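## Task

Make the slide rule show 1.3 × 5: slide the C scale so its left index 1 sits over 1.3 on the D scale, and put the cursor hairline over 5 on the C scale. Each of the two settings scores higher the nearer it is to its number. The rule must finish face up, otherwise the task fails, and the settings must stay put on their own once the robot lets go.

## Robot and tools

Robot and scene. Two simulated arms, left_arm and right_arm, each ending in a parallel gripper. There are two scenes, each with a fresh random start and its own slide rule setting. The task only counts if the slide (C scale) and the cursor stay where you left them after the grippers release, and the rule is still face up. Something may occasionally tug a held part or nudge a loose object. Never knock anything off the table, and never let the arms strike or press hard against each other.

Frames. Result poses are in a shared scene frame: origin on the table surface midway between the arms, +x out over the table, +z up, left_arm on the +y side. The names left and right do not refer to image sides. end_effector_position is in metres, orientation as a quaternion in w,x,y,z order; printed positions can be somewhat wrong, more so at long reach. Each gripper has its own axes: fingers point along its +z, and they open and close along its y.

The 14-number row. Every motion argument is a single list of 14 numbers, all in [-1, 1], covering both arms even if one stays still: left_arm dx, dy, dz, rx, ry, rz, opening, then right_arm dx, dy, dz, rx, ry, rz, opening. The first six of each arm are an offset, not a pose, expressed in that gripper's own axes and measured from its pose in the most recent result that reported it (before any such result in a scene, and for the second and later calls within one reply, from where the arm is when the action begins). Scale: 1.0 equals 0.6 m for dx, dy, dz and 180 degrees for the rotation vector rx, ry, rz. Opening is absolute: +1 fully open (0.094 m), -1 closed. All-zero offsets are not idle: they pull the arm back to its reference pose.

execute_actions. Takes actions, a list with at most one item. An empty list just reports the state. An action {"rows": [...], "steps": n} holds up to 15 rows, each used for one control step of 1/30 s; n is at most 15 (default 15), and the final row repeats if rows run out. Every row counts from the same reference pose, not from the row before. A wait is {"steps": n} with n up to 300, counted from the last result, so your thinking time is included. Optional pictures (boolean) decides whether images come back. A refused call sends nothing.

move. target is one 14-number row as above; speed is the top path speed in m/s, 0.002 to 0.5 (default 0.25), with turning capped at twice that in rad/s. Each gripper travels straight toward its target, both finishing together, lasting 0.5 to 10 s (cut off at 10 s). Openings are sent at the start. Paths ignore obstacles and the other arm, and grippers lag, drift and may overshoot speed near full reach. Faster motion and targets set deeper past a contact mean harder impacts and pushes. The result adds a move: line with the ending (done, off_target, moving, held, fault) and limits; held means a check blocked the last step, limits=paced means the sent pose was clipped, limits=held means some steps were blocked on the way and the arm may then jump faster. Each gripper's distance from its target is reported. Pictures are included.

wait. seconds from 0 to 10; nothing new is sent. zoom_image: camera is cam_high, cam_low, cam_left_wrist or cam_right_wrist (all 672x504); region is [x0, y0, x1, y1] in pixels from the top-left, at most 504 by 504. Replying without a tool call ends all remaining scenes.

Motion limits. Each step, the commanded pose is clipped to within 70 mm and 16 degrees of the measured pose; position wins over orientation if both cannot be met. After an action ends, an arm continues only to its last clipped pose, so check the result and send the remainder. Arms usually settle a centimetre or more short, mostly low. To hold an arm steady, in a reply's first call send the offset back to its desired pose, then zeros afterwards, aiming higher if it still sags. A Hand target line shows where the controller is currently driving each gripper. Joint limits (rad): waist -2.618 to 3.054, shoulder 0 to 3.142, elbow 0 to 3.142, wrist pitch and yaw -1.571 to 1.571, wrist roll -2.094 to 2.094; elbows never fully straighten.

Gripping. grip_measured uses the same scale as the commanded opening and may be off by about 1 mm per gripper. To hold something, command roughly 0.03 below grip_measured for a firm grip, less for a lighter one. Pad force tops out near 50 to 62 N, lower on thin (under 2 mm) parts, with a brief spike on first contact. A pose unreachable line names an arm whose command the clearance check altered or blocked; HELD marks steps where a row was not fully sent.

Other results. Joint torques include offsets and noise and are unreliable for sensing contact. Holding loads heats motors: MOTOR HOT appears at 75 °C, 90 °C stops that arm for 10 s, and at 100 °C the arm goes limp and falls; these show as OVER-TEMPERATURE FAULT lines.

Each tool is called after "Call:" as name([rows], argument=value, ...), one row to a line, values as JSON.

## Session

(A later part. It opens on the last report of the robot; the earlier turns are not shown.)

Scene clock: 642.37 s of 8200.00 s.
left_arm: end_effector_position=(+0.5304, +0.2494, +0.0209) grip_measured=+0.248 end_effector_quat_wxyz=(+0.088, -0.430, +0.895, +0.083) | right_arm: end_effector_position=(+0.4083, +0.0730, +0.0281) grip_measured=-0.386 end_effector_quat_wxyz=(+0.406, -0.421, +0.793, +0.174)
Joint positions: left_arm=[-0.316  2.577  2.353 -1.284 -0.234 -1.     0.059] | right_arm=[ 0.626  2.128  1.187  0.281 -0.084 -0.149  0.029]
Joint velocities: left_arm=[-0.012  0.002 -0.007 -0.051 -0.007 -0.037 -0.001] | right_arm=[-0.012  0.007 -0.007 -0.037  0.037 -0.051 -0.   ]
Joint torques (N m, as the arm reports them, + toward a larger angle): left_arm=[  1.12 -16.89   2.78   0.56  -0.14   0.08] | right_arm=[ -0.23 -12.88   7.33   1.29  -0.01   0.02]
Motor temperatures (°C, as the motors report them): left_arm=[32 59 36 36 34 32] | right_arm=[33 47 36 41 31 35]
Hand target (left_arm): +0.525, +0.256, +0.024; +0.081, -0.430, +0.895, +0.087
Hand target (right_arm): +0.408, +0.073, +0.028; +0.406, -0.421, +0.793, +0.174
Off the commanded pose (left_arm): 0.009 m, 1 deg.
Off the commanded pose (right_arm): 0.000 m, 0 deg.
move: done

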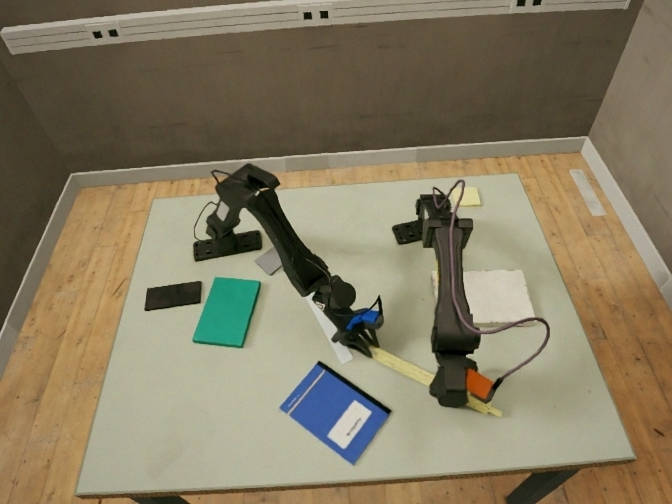

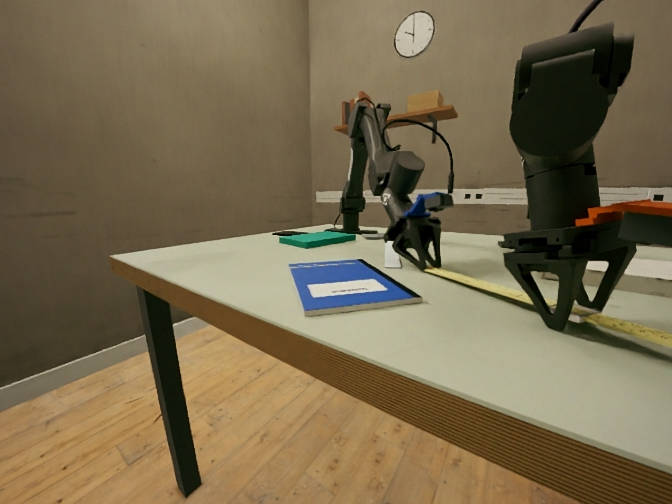

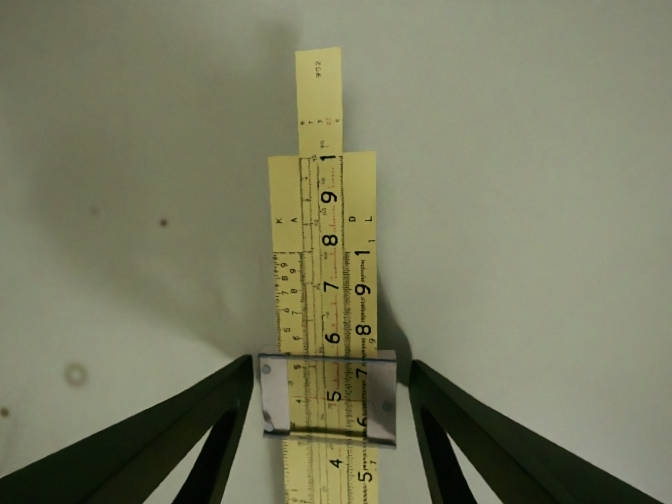

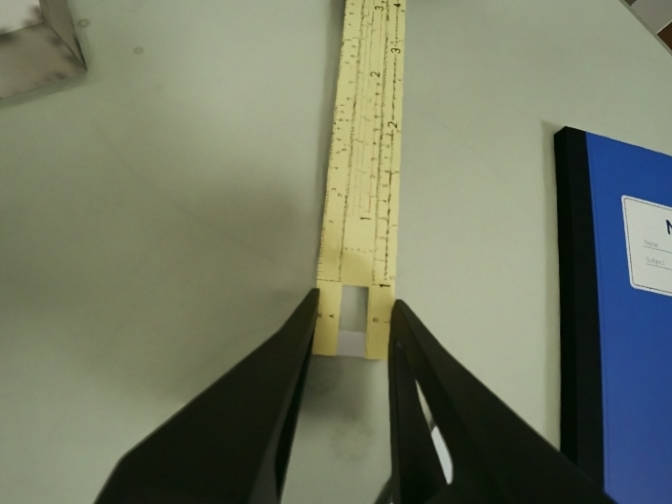

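Call:
move(target=[0,0,0.004,0,0,0,-0.11, 0,0,0,0,0,0,-0.44], speed=0.02)

Call:
zoom_image(camera="cam_left_wrist", region=[290,355,390,445])

Scene clock: 645.17 s of 8200.00 s.
left_arm: end_effector_position=(+0.5310, +0.2491, +0.0209) grip_measured=-0.075 end_effector_quat_wxyz=(+0.089, -0.431, +0.894, +0.081) | right_arm: end_effector_position=(+0.4083, +0.0730, +0.0281) grip_measured=-0.386 end_effector_quat_wxyz=(+0.406, -0.420, +0.793, +0.173)
Joint positions: left_arm=[-0.316  2.576  2.352 -1.28  -0.233 -1.003  0.043] | right_arm=[ 0.626  2.128  1.187  0.281 -0.084 -0.149  0.029]
Joint velocities: left_arm=[-0.007 -0.017  0.002 -0.081 -0.007 -0.022  0.001] | right_arm=[ 0.012 -0.017  0.017  0.007 -0.066  0.022 -0.   ]
Joint torques (N m, as the arm reports them, + toward a larger angle): left_arm=[  0.12 -15.58   3.63   0.73  -0.15   0.03] | right_arm=[ -0.08 -12.85   7.47   1.28  -0.04  -0.05]
Motor temperatures (°C, as the motors report them): left_arm=[32 59 36 36 34 32] | right_arm=[33 47 36 41 31 35]
Hand target (left_arm): +0.531, +0.250, +0.019; +0.088, -0.430, +0.895, +0.083
Hand target (right_arm): +0.408, +0.073, +0.028; +0.406, -0.421, +0.793, +0.174
Off the commanded pose (left_arm): 0.002 m, 0 deg.
Off the commanded pose (right_arm): 0.000 m, 0 deg.
move: done

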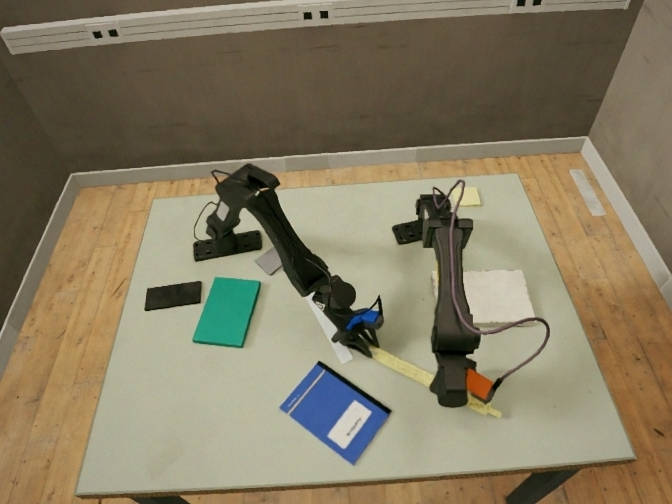

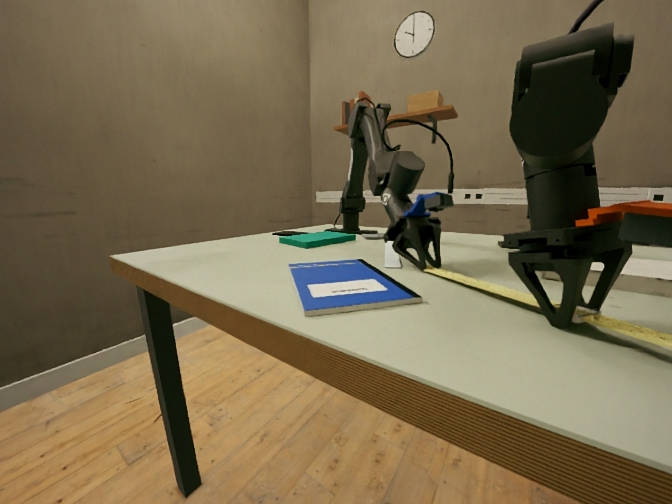

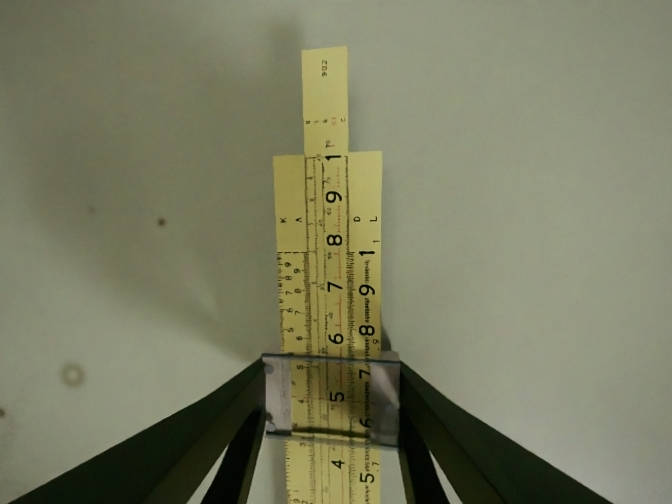

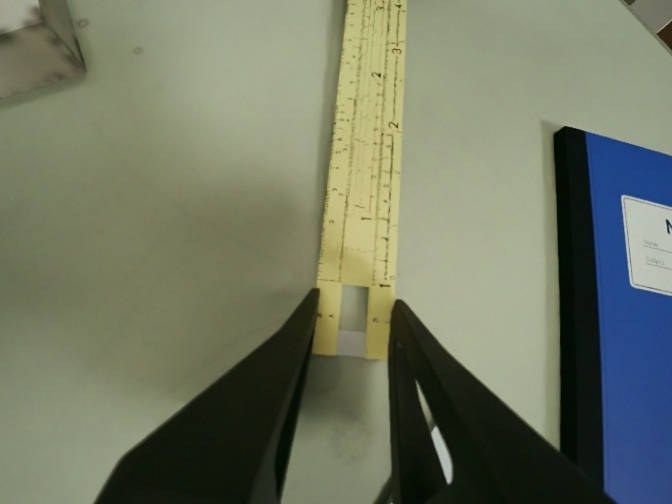

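Region (290, 355, 390, 445) of cam_left_wrist's 672x504 image, scaled by 5.040, with more detail than that image has; it fills the top 454 rows of this view, and the rest is white.

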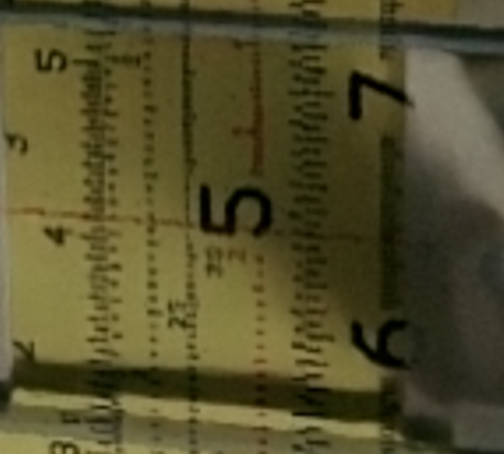

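Call:
move(target=[-0.0155,0,0.0035,0,0,0,-0.11, 0,0,0,0,0,0,-0.44], speed=0.01)

Call:
zoom_image(camera="cam_left_wrist", region=[290,355,390,445])

Scene clock: 648.70 s of 8200.00 s.
left_arm: end_effector_position=(+0.5323, +0.2501, +0.0208) grip_measured=-0.075 end_effector_quat_wxyz=(+0.085, -0.431, +0.895, +0.081) | right_arm: end_effector_position=(+0.4084, +0.0729, +0.0281) grip_measured=-0.386 end_effector_quat_wxyz=(+0.406, -0.419, +0.793, +0.174)
Joint positions: left_arm=[-0.312  2.598  2.393 -1.306 -0.228 -1.     0.043] | right_arm=[ 0.626  2.128  1.187  0.281 -0.083 -0.146  0.029]
Joint velocities: left_arm=[-0.007 -0.002  0.012 -0.007  0.037 -0.007 -0.001] | right_arm=[ 0.002 -0.007 -0.022  0.007  0.051  0.022 -0.001]
Joint torques (N m, as the arm reports them, + toward a larger angle): left_arm=[  1.34 -14.83   5.64   0.72  -0.16   0.18] | right_arm=[  0.04 -12.9    7.23   1.32  -0.06  -0.07]
Motor temperatures (°C, as the motors report them): left_arm=[32 58 36 36 34 32] | right_arm=[33 47 36 41 31 35]
Hand target (left_arm): +0.537, +0.257, +0.021; +0.090, -0.431, +0.894, +0.081
Hand target (right_arm): +0.408, +0.073, +0.028; +0.406, -0.420, +0.793, +0.174
Off the commanded pose (left_arm): 0.008 m, 0 deg.
Off the commanded pose (right_arm): 0.000 m, 0 deg.
move: done

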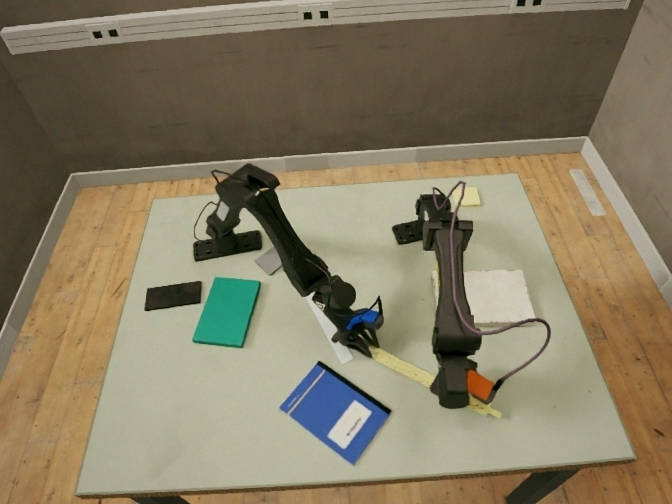

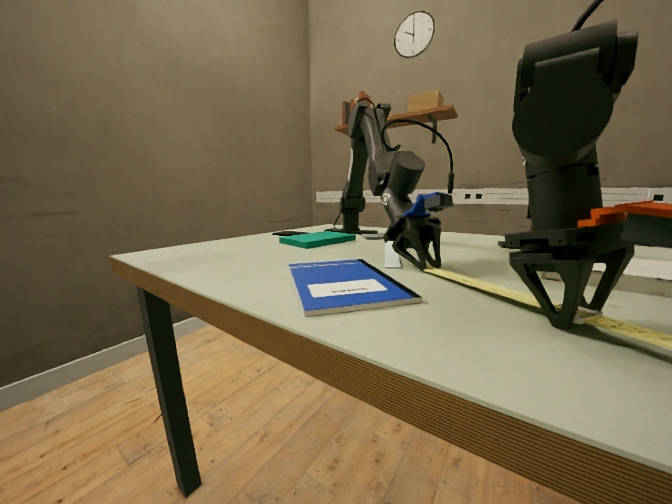

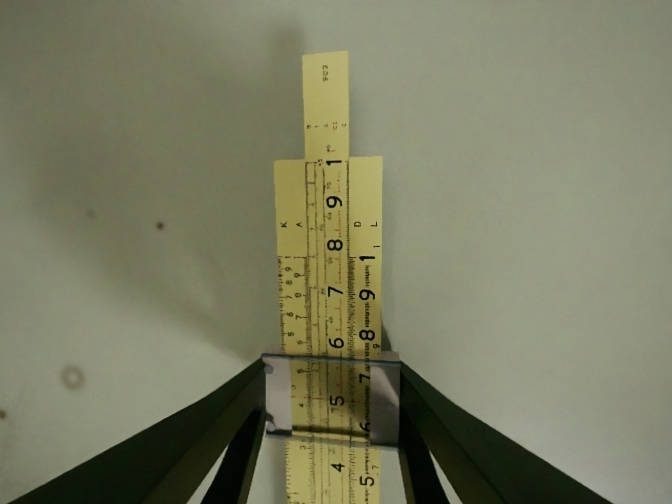

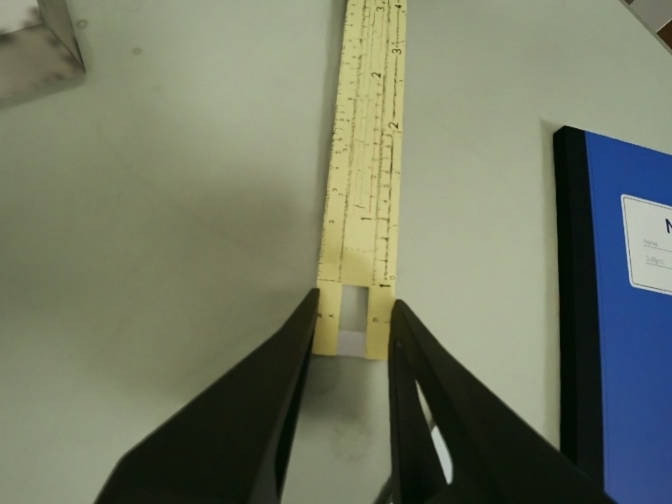

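Region (290, 355, 390, 445) of cam_left_wrist's 672x504 image, scaled by 5.040, with more detail than that image has; it fills the top 454 rows of this view, and the rest is white.

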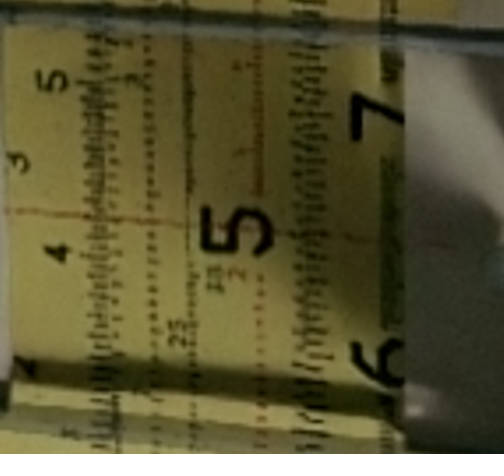

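Call:
move(target=[0,0,0,0,0,0,-0.11, 0,0,0,0,0,0,-0.44], speed=0.02)

Call:
move(target=[0,0,0,0,0,0,0.25, 0,0,0,0,0,0,-0.44])

Call:
move(target=[-0.01,0,-0.075,0,0,0,0.25, 0,0,0,0,0,0,-0.44], speed=0.1)

Call:
zoom_image(camera="cam_left_wrist", region=[285,290,405,390])

Scene clock: 652.53 s of 8200.00 s.
left_arm: end_effector_position=(+0.5323, +0.2500, +0.0207) grip_measured=-0.075 end_effector_quat_wxyz=(+0.085, -0.431, +0.895, +0.081) | right_arm: end_effector_position=(+0.4084, +0.0729, +0.0281) grip_measured=-0.386 end_effector_quat_wxyz=(+0.406, -0.419, +0.793, +0.174)
Joint positions: left_arm=[-0.312  2.598  2.393 -1.306 -0.228 -1.     0.043] | right_arm=[ 0.626  2.128  1.187  0.281 -0.083 -0.146  0.029]
Joint velocities: left_arm=[ 0.002 -0.007 -0.002 -0.037 -0.051 -0.037  0.   ] | right_arm=[-0.002  0.007  0.002 -0.051 -0.022 -0.007 -0.001]
Joint torques (N m, as the arm reports them, + toward a larger angle): left_arm=[  0.16 -15.64   4.     0.67  -0.13  -0.03] | right_arm=[  0.08 -12.97   7.22   1.38   0.    -0.03]
Motor temperatures (°C, as the motors report them): left_arm=[32 58 36 36 34 32] | right_arm=[33 47 36 41 31 35]
Hand target (left_arm): +0.532, +0.250, +0.021; +0.085, -0.431, +0.895, +0.081
Hand target (right_arm): +0.408, +0.073, +0.028; +0.406, -0.419, +0.793, +0.174
Off the commanded pose (left_arm): 0.000 m, 0 deg.
Off the commanded pose (right_arm): 0.000 m, 0 deg.
After step 90, 0.13 s passed at rest.
move: done

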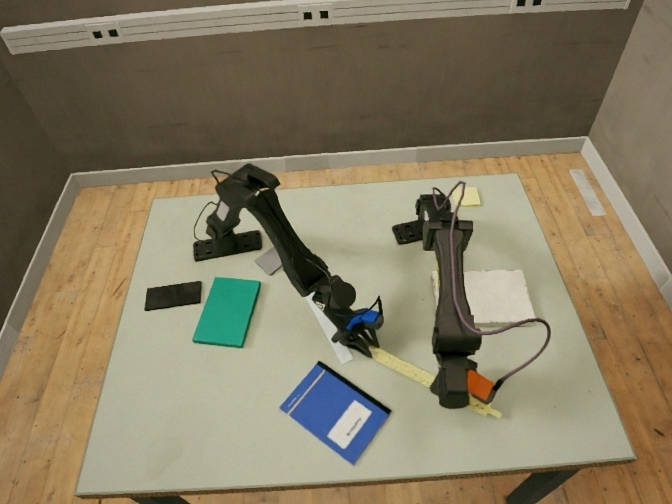

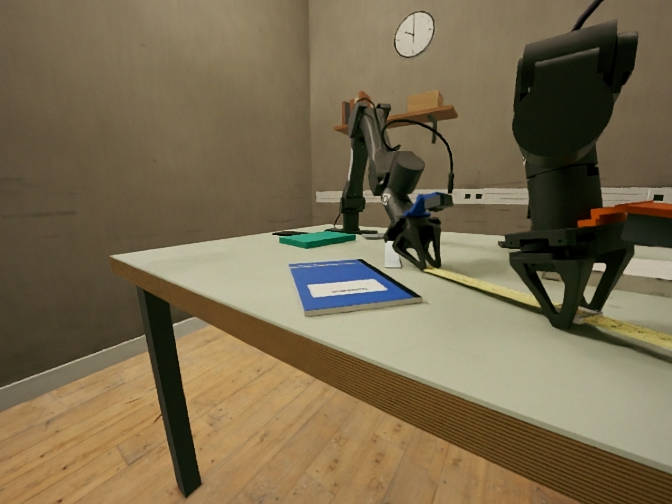

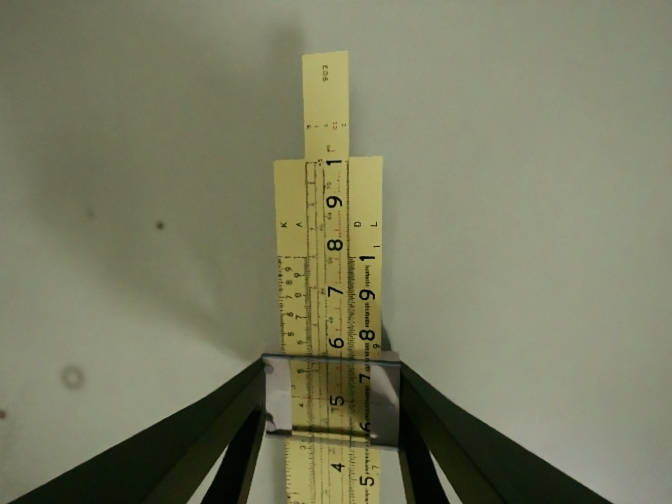

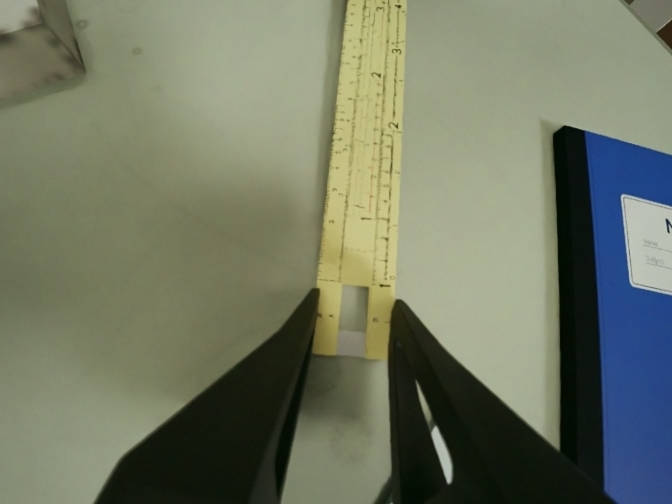

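Scene clock: 653.03 s of 8200.00 s.
left_arm: end_effector_position=(+0.5319, +0.2505, +0.0208) grip_measured=+0.248 end_effector_quat_wxyz=(+0.085, -0.431, +0.895, +0.083) | right_arm: end_effector_position=(+0.4085, +0.0729, +0.0281) grip_measured=-0.386 end_effector_quat_wxyz=(+0.406, -0.419, +0.793, +0.173)
Joint positions: left_arm=[-0.312  2.598  2.393 -1.308 -0.23  -1.     0.059] | right_arm=[ 0.626  2.128  1.187  0.281 -0.083 -0.146  0.029]
Joint velocities: left_arm=[ 0.002 -0.007  0.002  0.037 -0.007 -0.007 -0.   ] | right_arm=[-0.007 -0.002 -0.002 -0.022 -0.037  0.007 -0.001]
Joint torques (N m, as the arm reports them, + toward a larger angle): left_arm=[  0.03 -15.84   4.11   0.69  -0.1   -0.02] | right_arm=[  0.06 -12.76   7.27   1.3   -0.01   0.  ]
Motor temperatures (°C, as the motors report them): left_arm=[32 58 36 36 34 32] | right_arm=[33 47 36 41 31 35]
Hand target (left_arm): +0.532, +0.250, +0.021; +0.085, -0.431, +0.895, +0.081
Hand target (right_arm): +0.408, +0.073, +0.028; +0.406, -0.419, +0.793, +0.174
Off the commanded pose (left_arm): 0.001 m, 0 deg.
Off the commanded pose (right_arm): 0.000 m, 0 deg.
move: done

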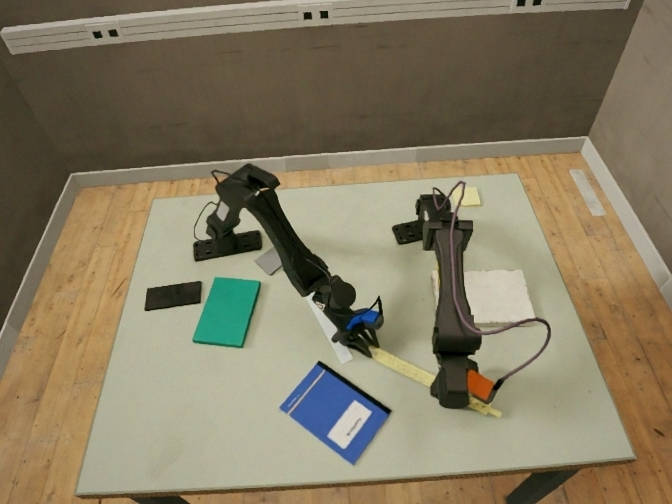

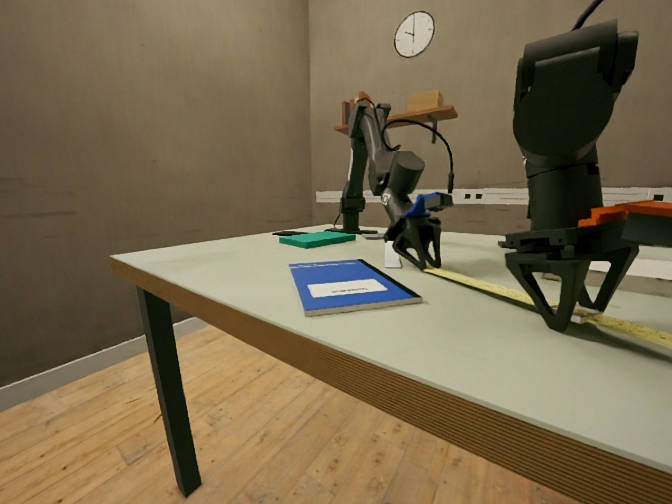

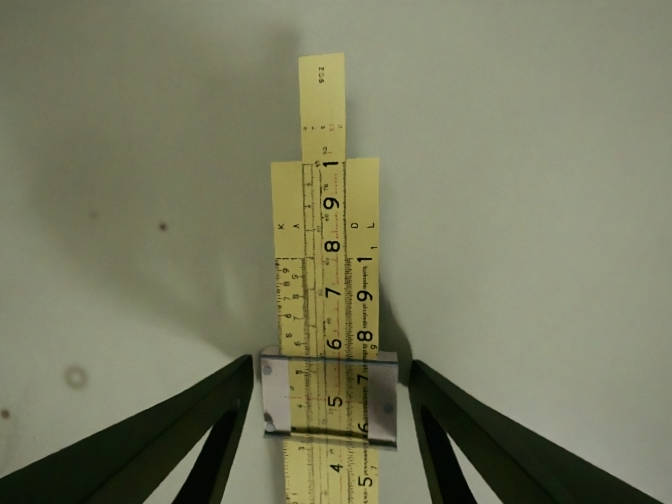

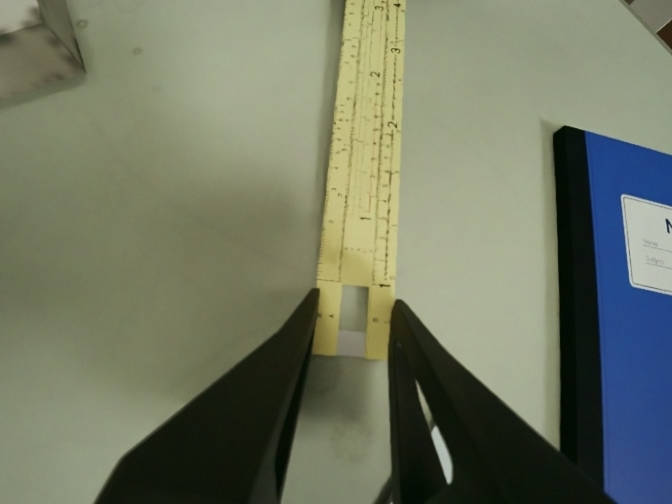

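Scene clock: 654.23 s of 8200.00 s.
left_arm: end_effector_position=(+0.5287, +0.2504, +0.0536) grip_measured=+0.248 end_effector_quat_wxyz=(+0.073, -0.431, +0.895, +0.088) | right_arm: end_effector_position=(+0.4085, +0.0729, +0.0281) grip_measured=-0.386 end_effector_quat_wxyz=(+0.406, -0.419, +0.793, +0.173)
Joint positions: left_arm=[-0.312  2.684  2.693 -1.548 -0.228 -1.002  0.059] | right_arm=[ 0.626  2.128  1.187  0.281 -0.083 -0.146  0.029]
Joint velocities: left_arm=[-0.002  0.012  0.032  0.022 -0.007 -0.037  0.   ] | right_arm=[ 0.002  0.002  0.012  0.037 -0.022 -0.007 -0.   ]
Joint torques (N m, as the arm reports them, + toward a larger angle): left_arm=[ -0.8  -16.72   5.77   0.52  -0.18  -0.13] | right_arm=[  0.05 -12.81   7.11   1.35   0.01   0.03]
Motor temperatures (°C, as the motors report them): left_arm=[32 58 36 36 34 32] | right_arm=[33 47 36 41 31 35]
Hand target (left_arm): +0.531, +0.246, +0.066; +0.086, -0.431, +0.894, +0.082
Hand target (right_arm): +0.408, +0.073, +0.028; +0.406, -0.419, +0.793, +0.173
Off the commanded pose (left_arm): 0.014 m, 2 deg.
Off the commanded pose (right_arm): 0.000 m, 0 deg.
move: off_target (left_arm)

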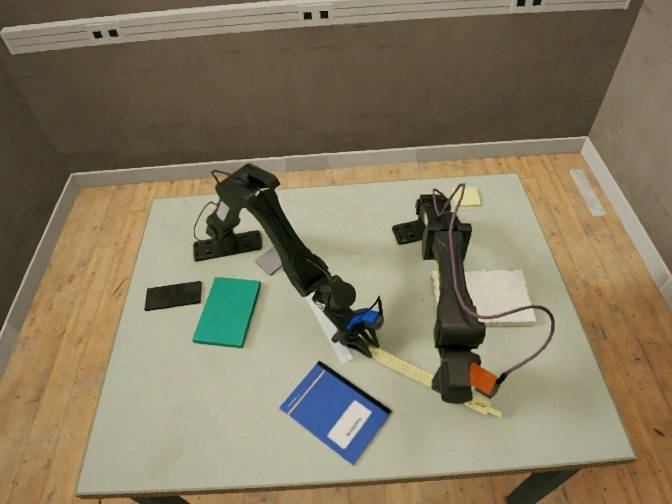

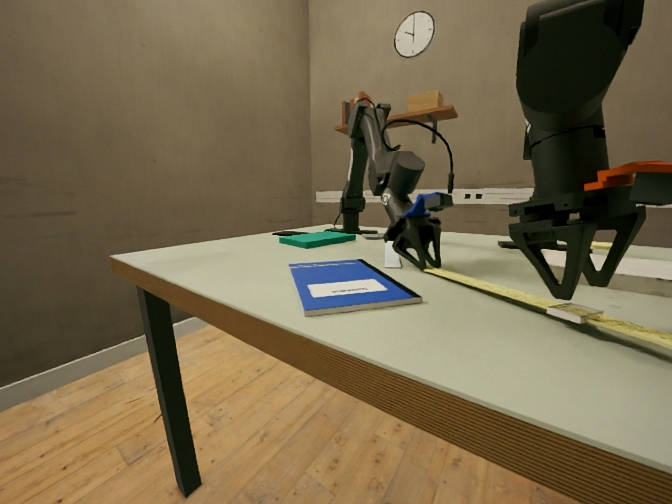

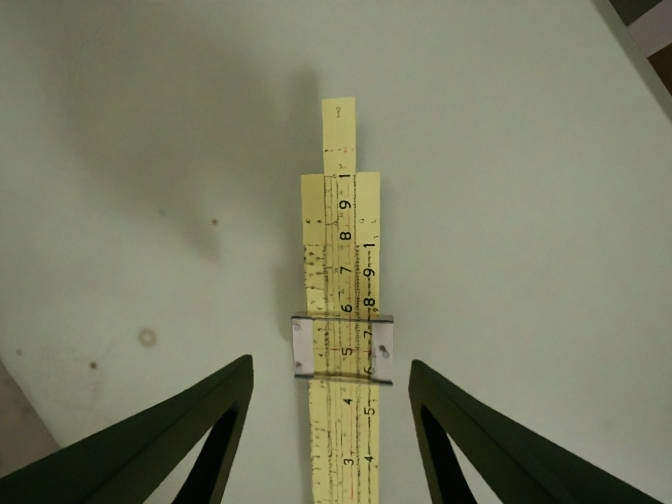

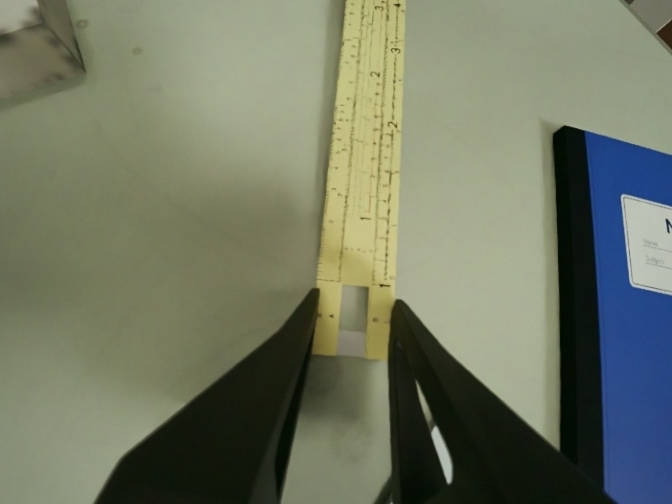

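Region (285, 290, 405, 390) of cam_left_wrist's 672x504 image, scaled by 4.200, with more detail than that image has.

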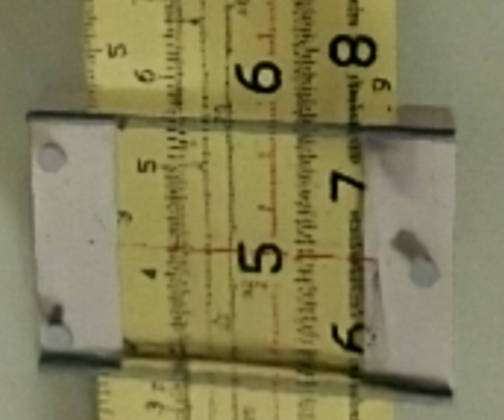

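Call:
move(target=[0,0,-0.03,0,0,0,0.25, 0,0,0,0,0,0,-0.15])

Call:
move(target=[0,0,-0.05,0,0,0,0.25, -0.05,0,-0.12,0,0,0,-0.15], speed=0.15)

Scene clock: 663.10 s of 8200.00 s.
left_arm: end_effector_position=(+0.5241, +0.2505, +0.0500) grip_measured=+0.248 end_effector_quat_wxyz=(+0.062, -0.429, +0.896, +0.094) | right_arm: end_effector_position=(+0.4088, +0.0731, +0.0286) grip_measured=-0.153 end_effector_quat_wxyz=(+0.407, -0.419, +0.793, +0.174)
Joint positions: left_arm=[-0.312  2.696  2.702 -1.57  -0.226 -1.002  0.059] | right_arm=[ 0.626  2.128  1.187  0.284 -0.083 -0.146  0.04 ]
Joint velocities: left_arm=[-0.007 -0.012 -0.007 -0.081  0.051 -0.11   0.   ] | right_arm=[ 0.012 -0.007  0.002  0.022  0.022 -0.037 -0.001]
Joint torques (N m, as the arm reports them, + toward a larger angle): left_arm=[ -0.6  -18.49   5.14   0.44  -0.18  -0.07] | right_arm=[  0.16 -13.05   7.37   1.27   0.03  -0.01]
Motor temperatures (°C, as the motors report them): left_arm=[32 59 37 36 34 32] | right_arm=[33 47 36 42 31 35]
Hand target (left_arm): +0.527, +0.247, +0.071; +0.081, -0.430, +0.896, +0.084
Hand target (right_arm): +0.409, +0.073, +0.028; +0.406, -0.419, +0.793, +0.174
Off the commanded pose (left_arm): 0.022 m, 1 deg.
Off the commanded pose (right_arm): 0.001 m, 0 deg.
joint sent to its limit (left arm) — the command would take joint 4 (wrist pitch) past its lower limit, so that joint was sent only as far as its limit.
After step 90, 5.17 s passed at rest.
move: off_target (left_arm)

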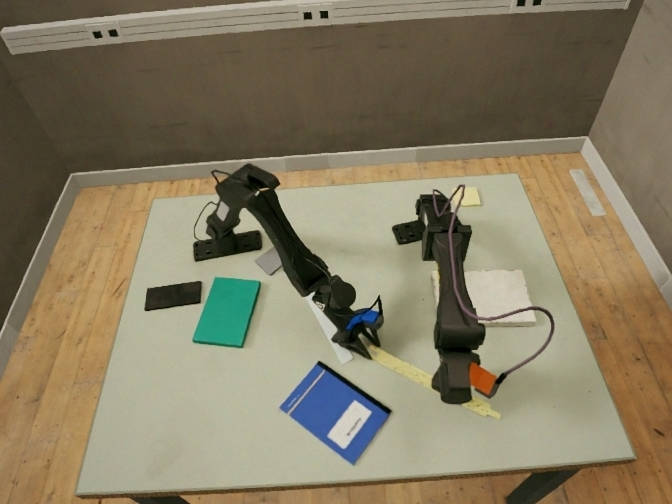

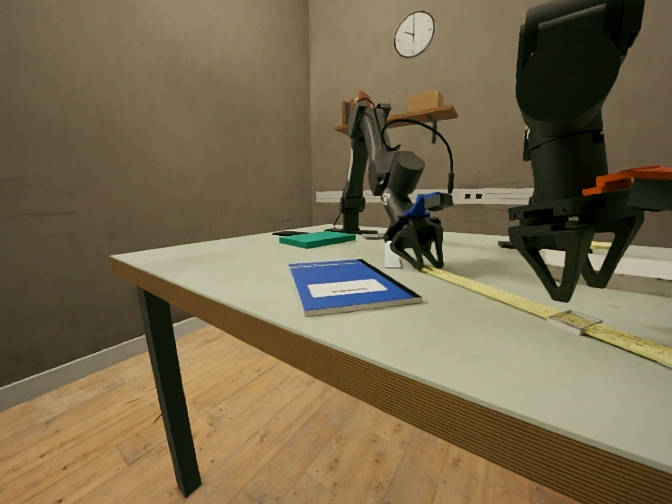

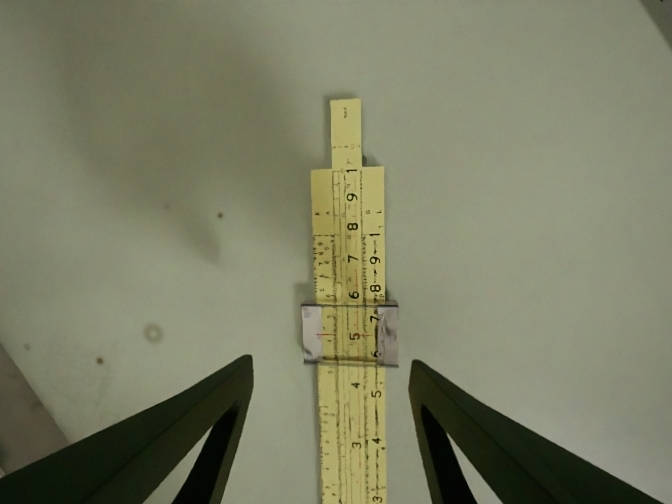

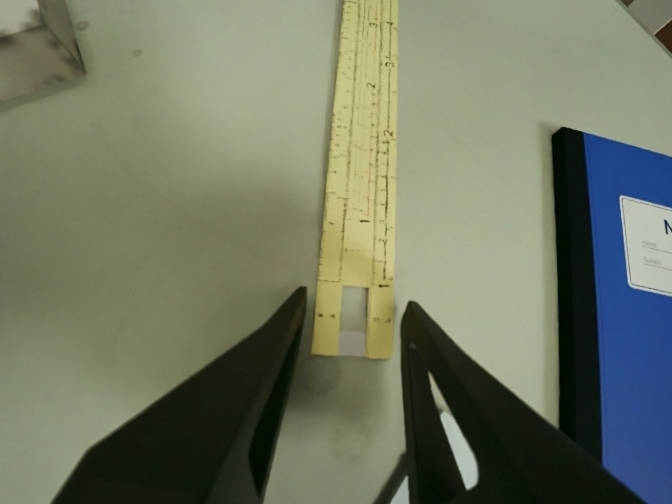

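Scene clock: 664.27 s of 8200.00 s.
left_arm: end_effector_position=(+0.5242, +0.2502, +0.0642) grip_measured=+0.248 end_effector_quat_wxyz=(+0.071, -0.431, +0.896, +0.087) | right_arm: end_effector_position=(+0.3873, +0.0516, +0.1029) grip_measured=-0.153 end_effector_quat_wxyz=(+0.418, -0.417, +0.787, +0.177)
Joint positions: left_arm=[-0.312  2.662  2.694 -1.572 -0.224 -1.002  0.059] | right_arm=[ 0.626  1.868  1.123  0.115 -0.083 -0.146  0.04 ]
Joint velocities: left_arm=[-0.007 -0.012  0.007  0.037 -0.007 -0.081  0.001] | right_arm=[ 0.007 -0.007 -0.012  0.007 -0.051  0.022 -0.001]
Joint torques (N m, as the arm reports them, + toward a larger angle): left_arm=[ -1.3  -18.52   3.46   0.53  -0.17  -0.03] | right_arm=[ -0.13 -12.26   6.     1.12  -0.08  -0.01]
Motor temperatures (°C, as the motors report them): left_arm=[32 59 36 36 34 32] | right_arm=[33 47 36 41 31 35]
Hand target (left_arm): +0.523, +0.245, +0.079; +0.081, -0.427, +0.897, +0.083
Hand target (right_arm): +0.382, +0.045, +0.097; +0.407, -0.419, +0.793, +0.174
Off the commanded pose (left_arm): 0.016 m, 1 deg.
Off the commanded pose (right_arm): 0.011 m, 2 deg.
joint sent to its limit (left arm) — the command would take joint 4 (wrist pitch) past its lower limit, so that joint was sent only as far as its limit.
move: off_target (left_arm, right_arm)

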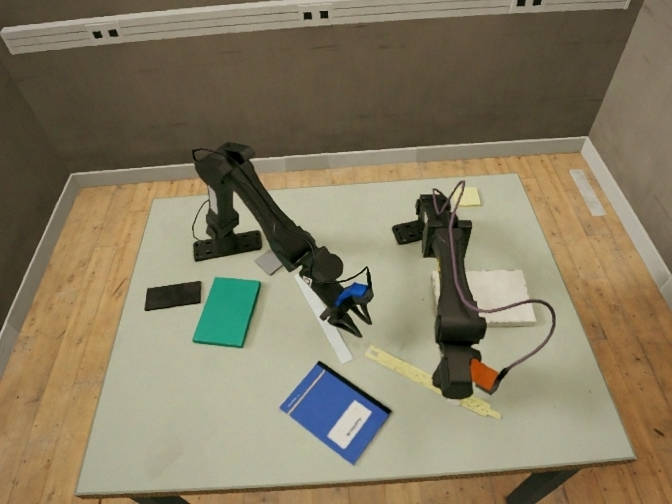

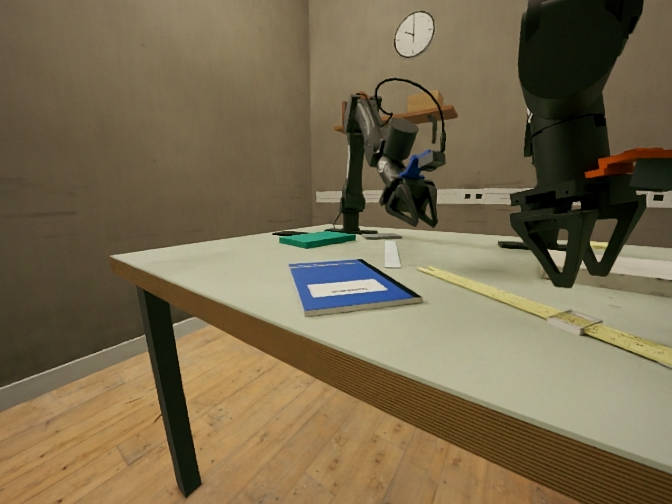

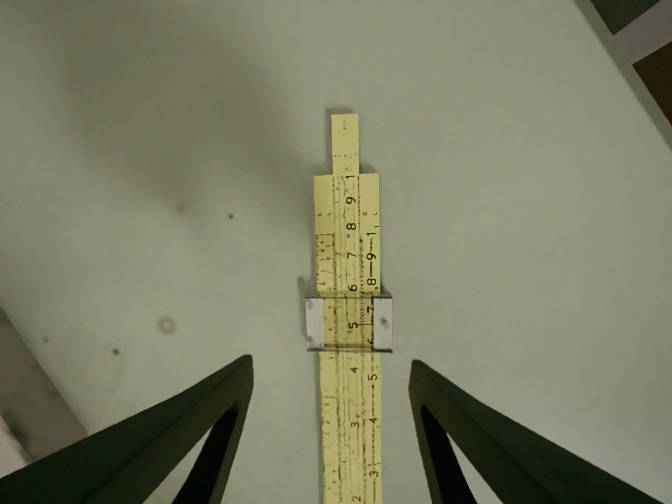

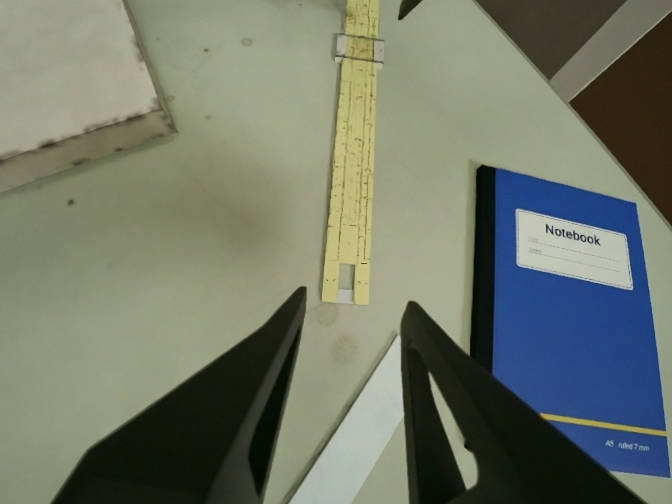

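Both grippers are released and clear, and the rule is face up on the table.

Call:
finished_scene(scene=2)

The scene is finished: the task was done.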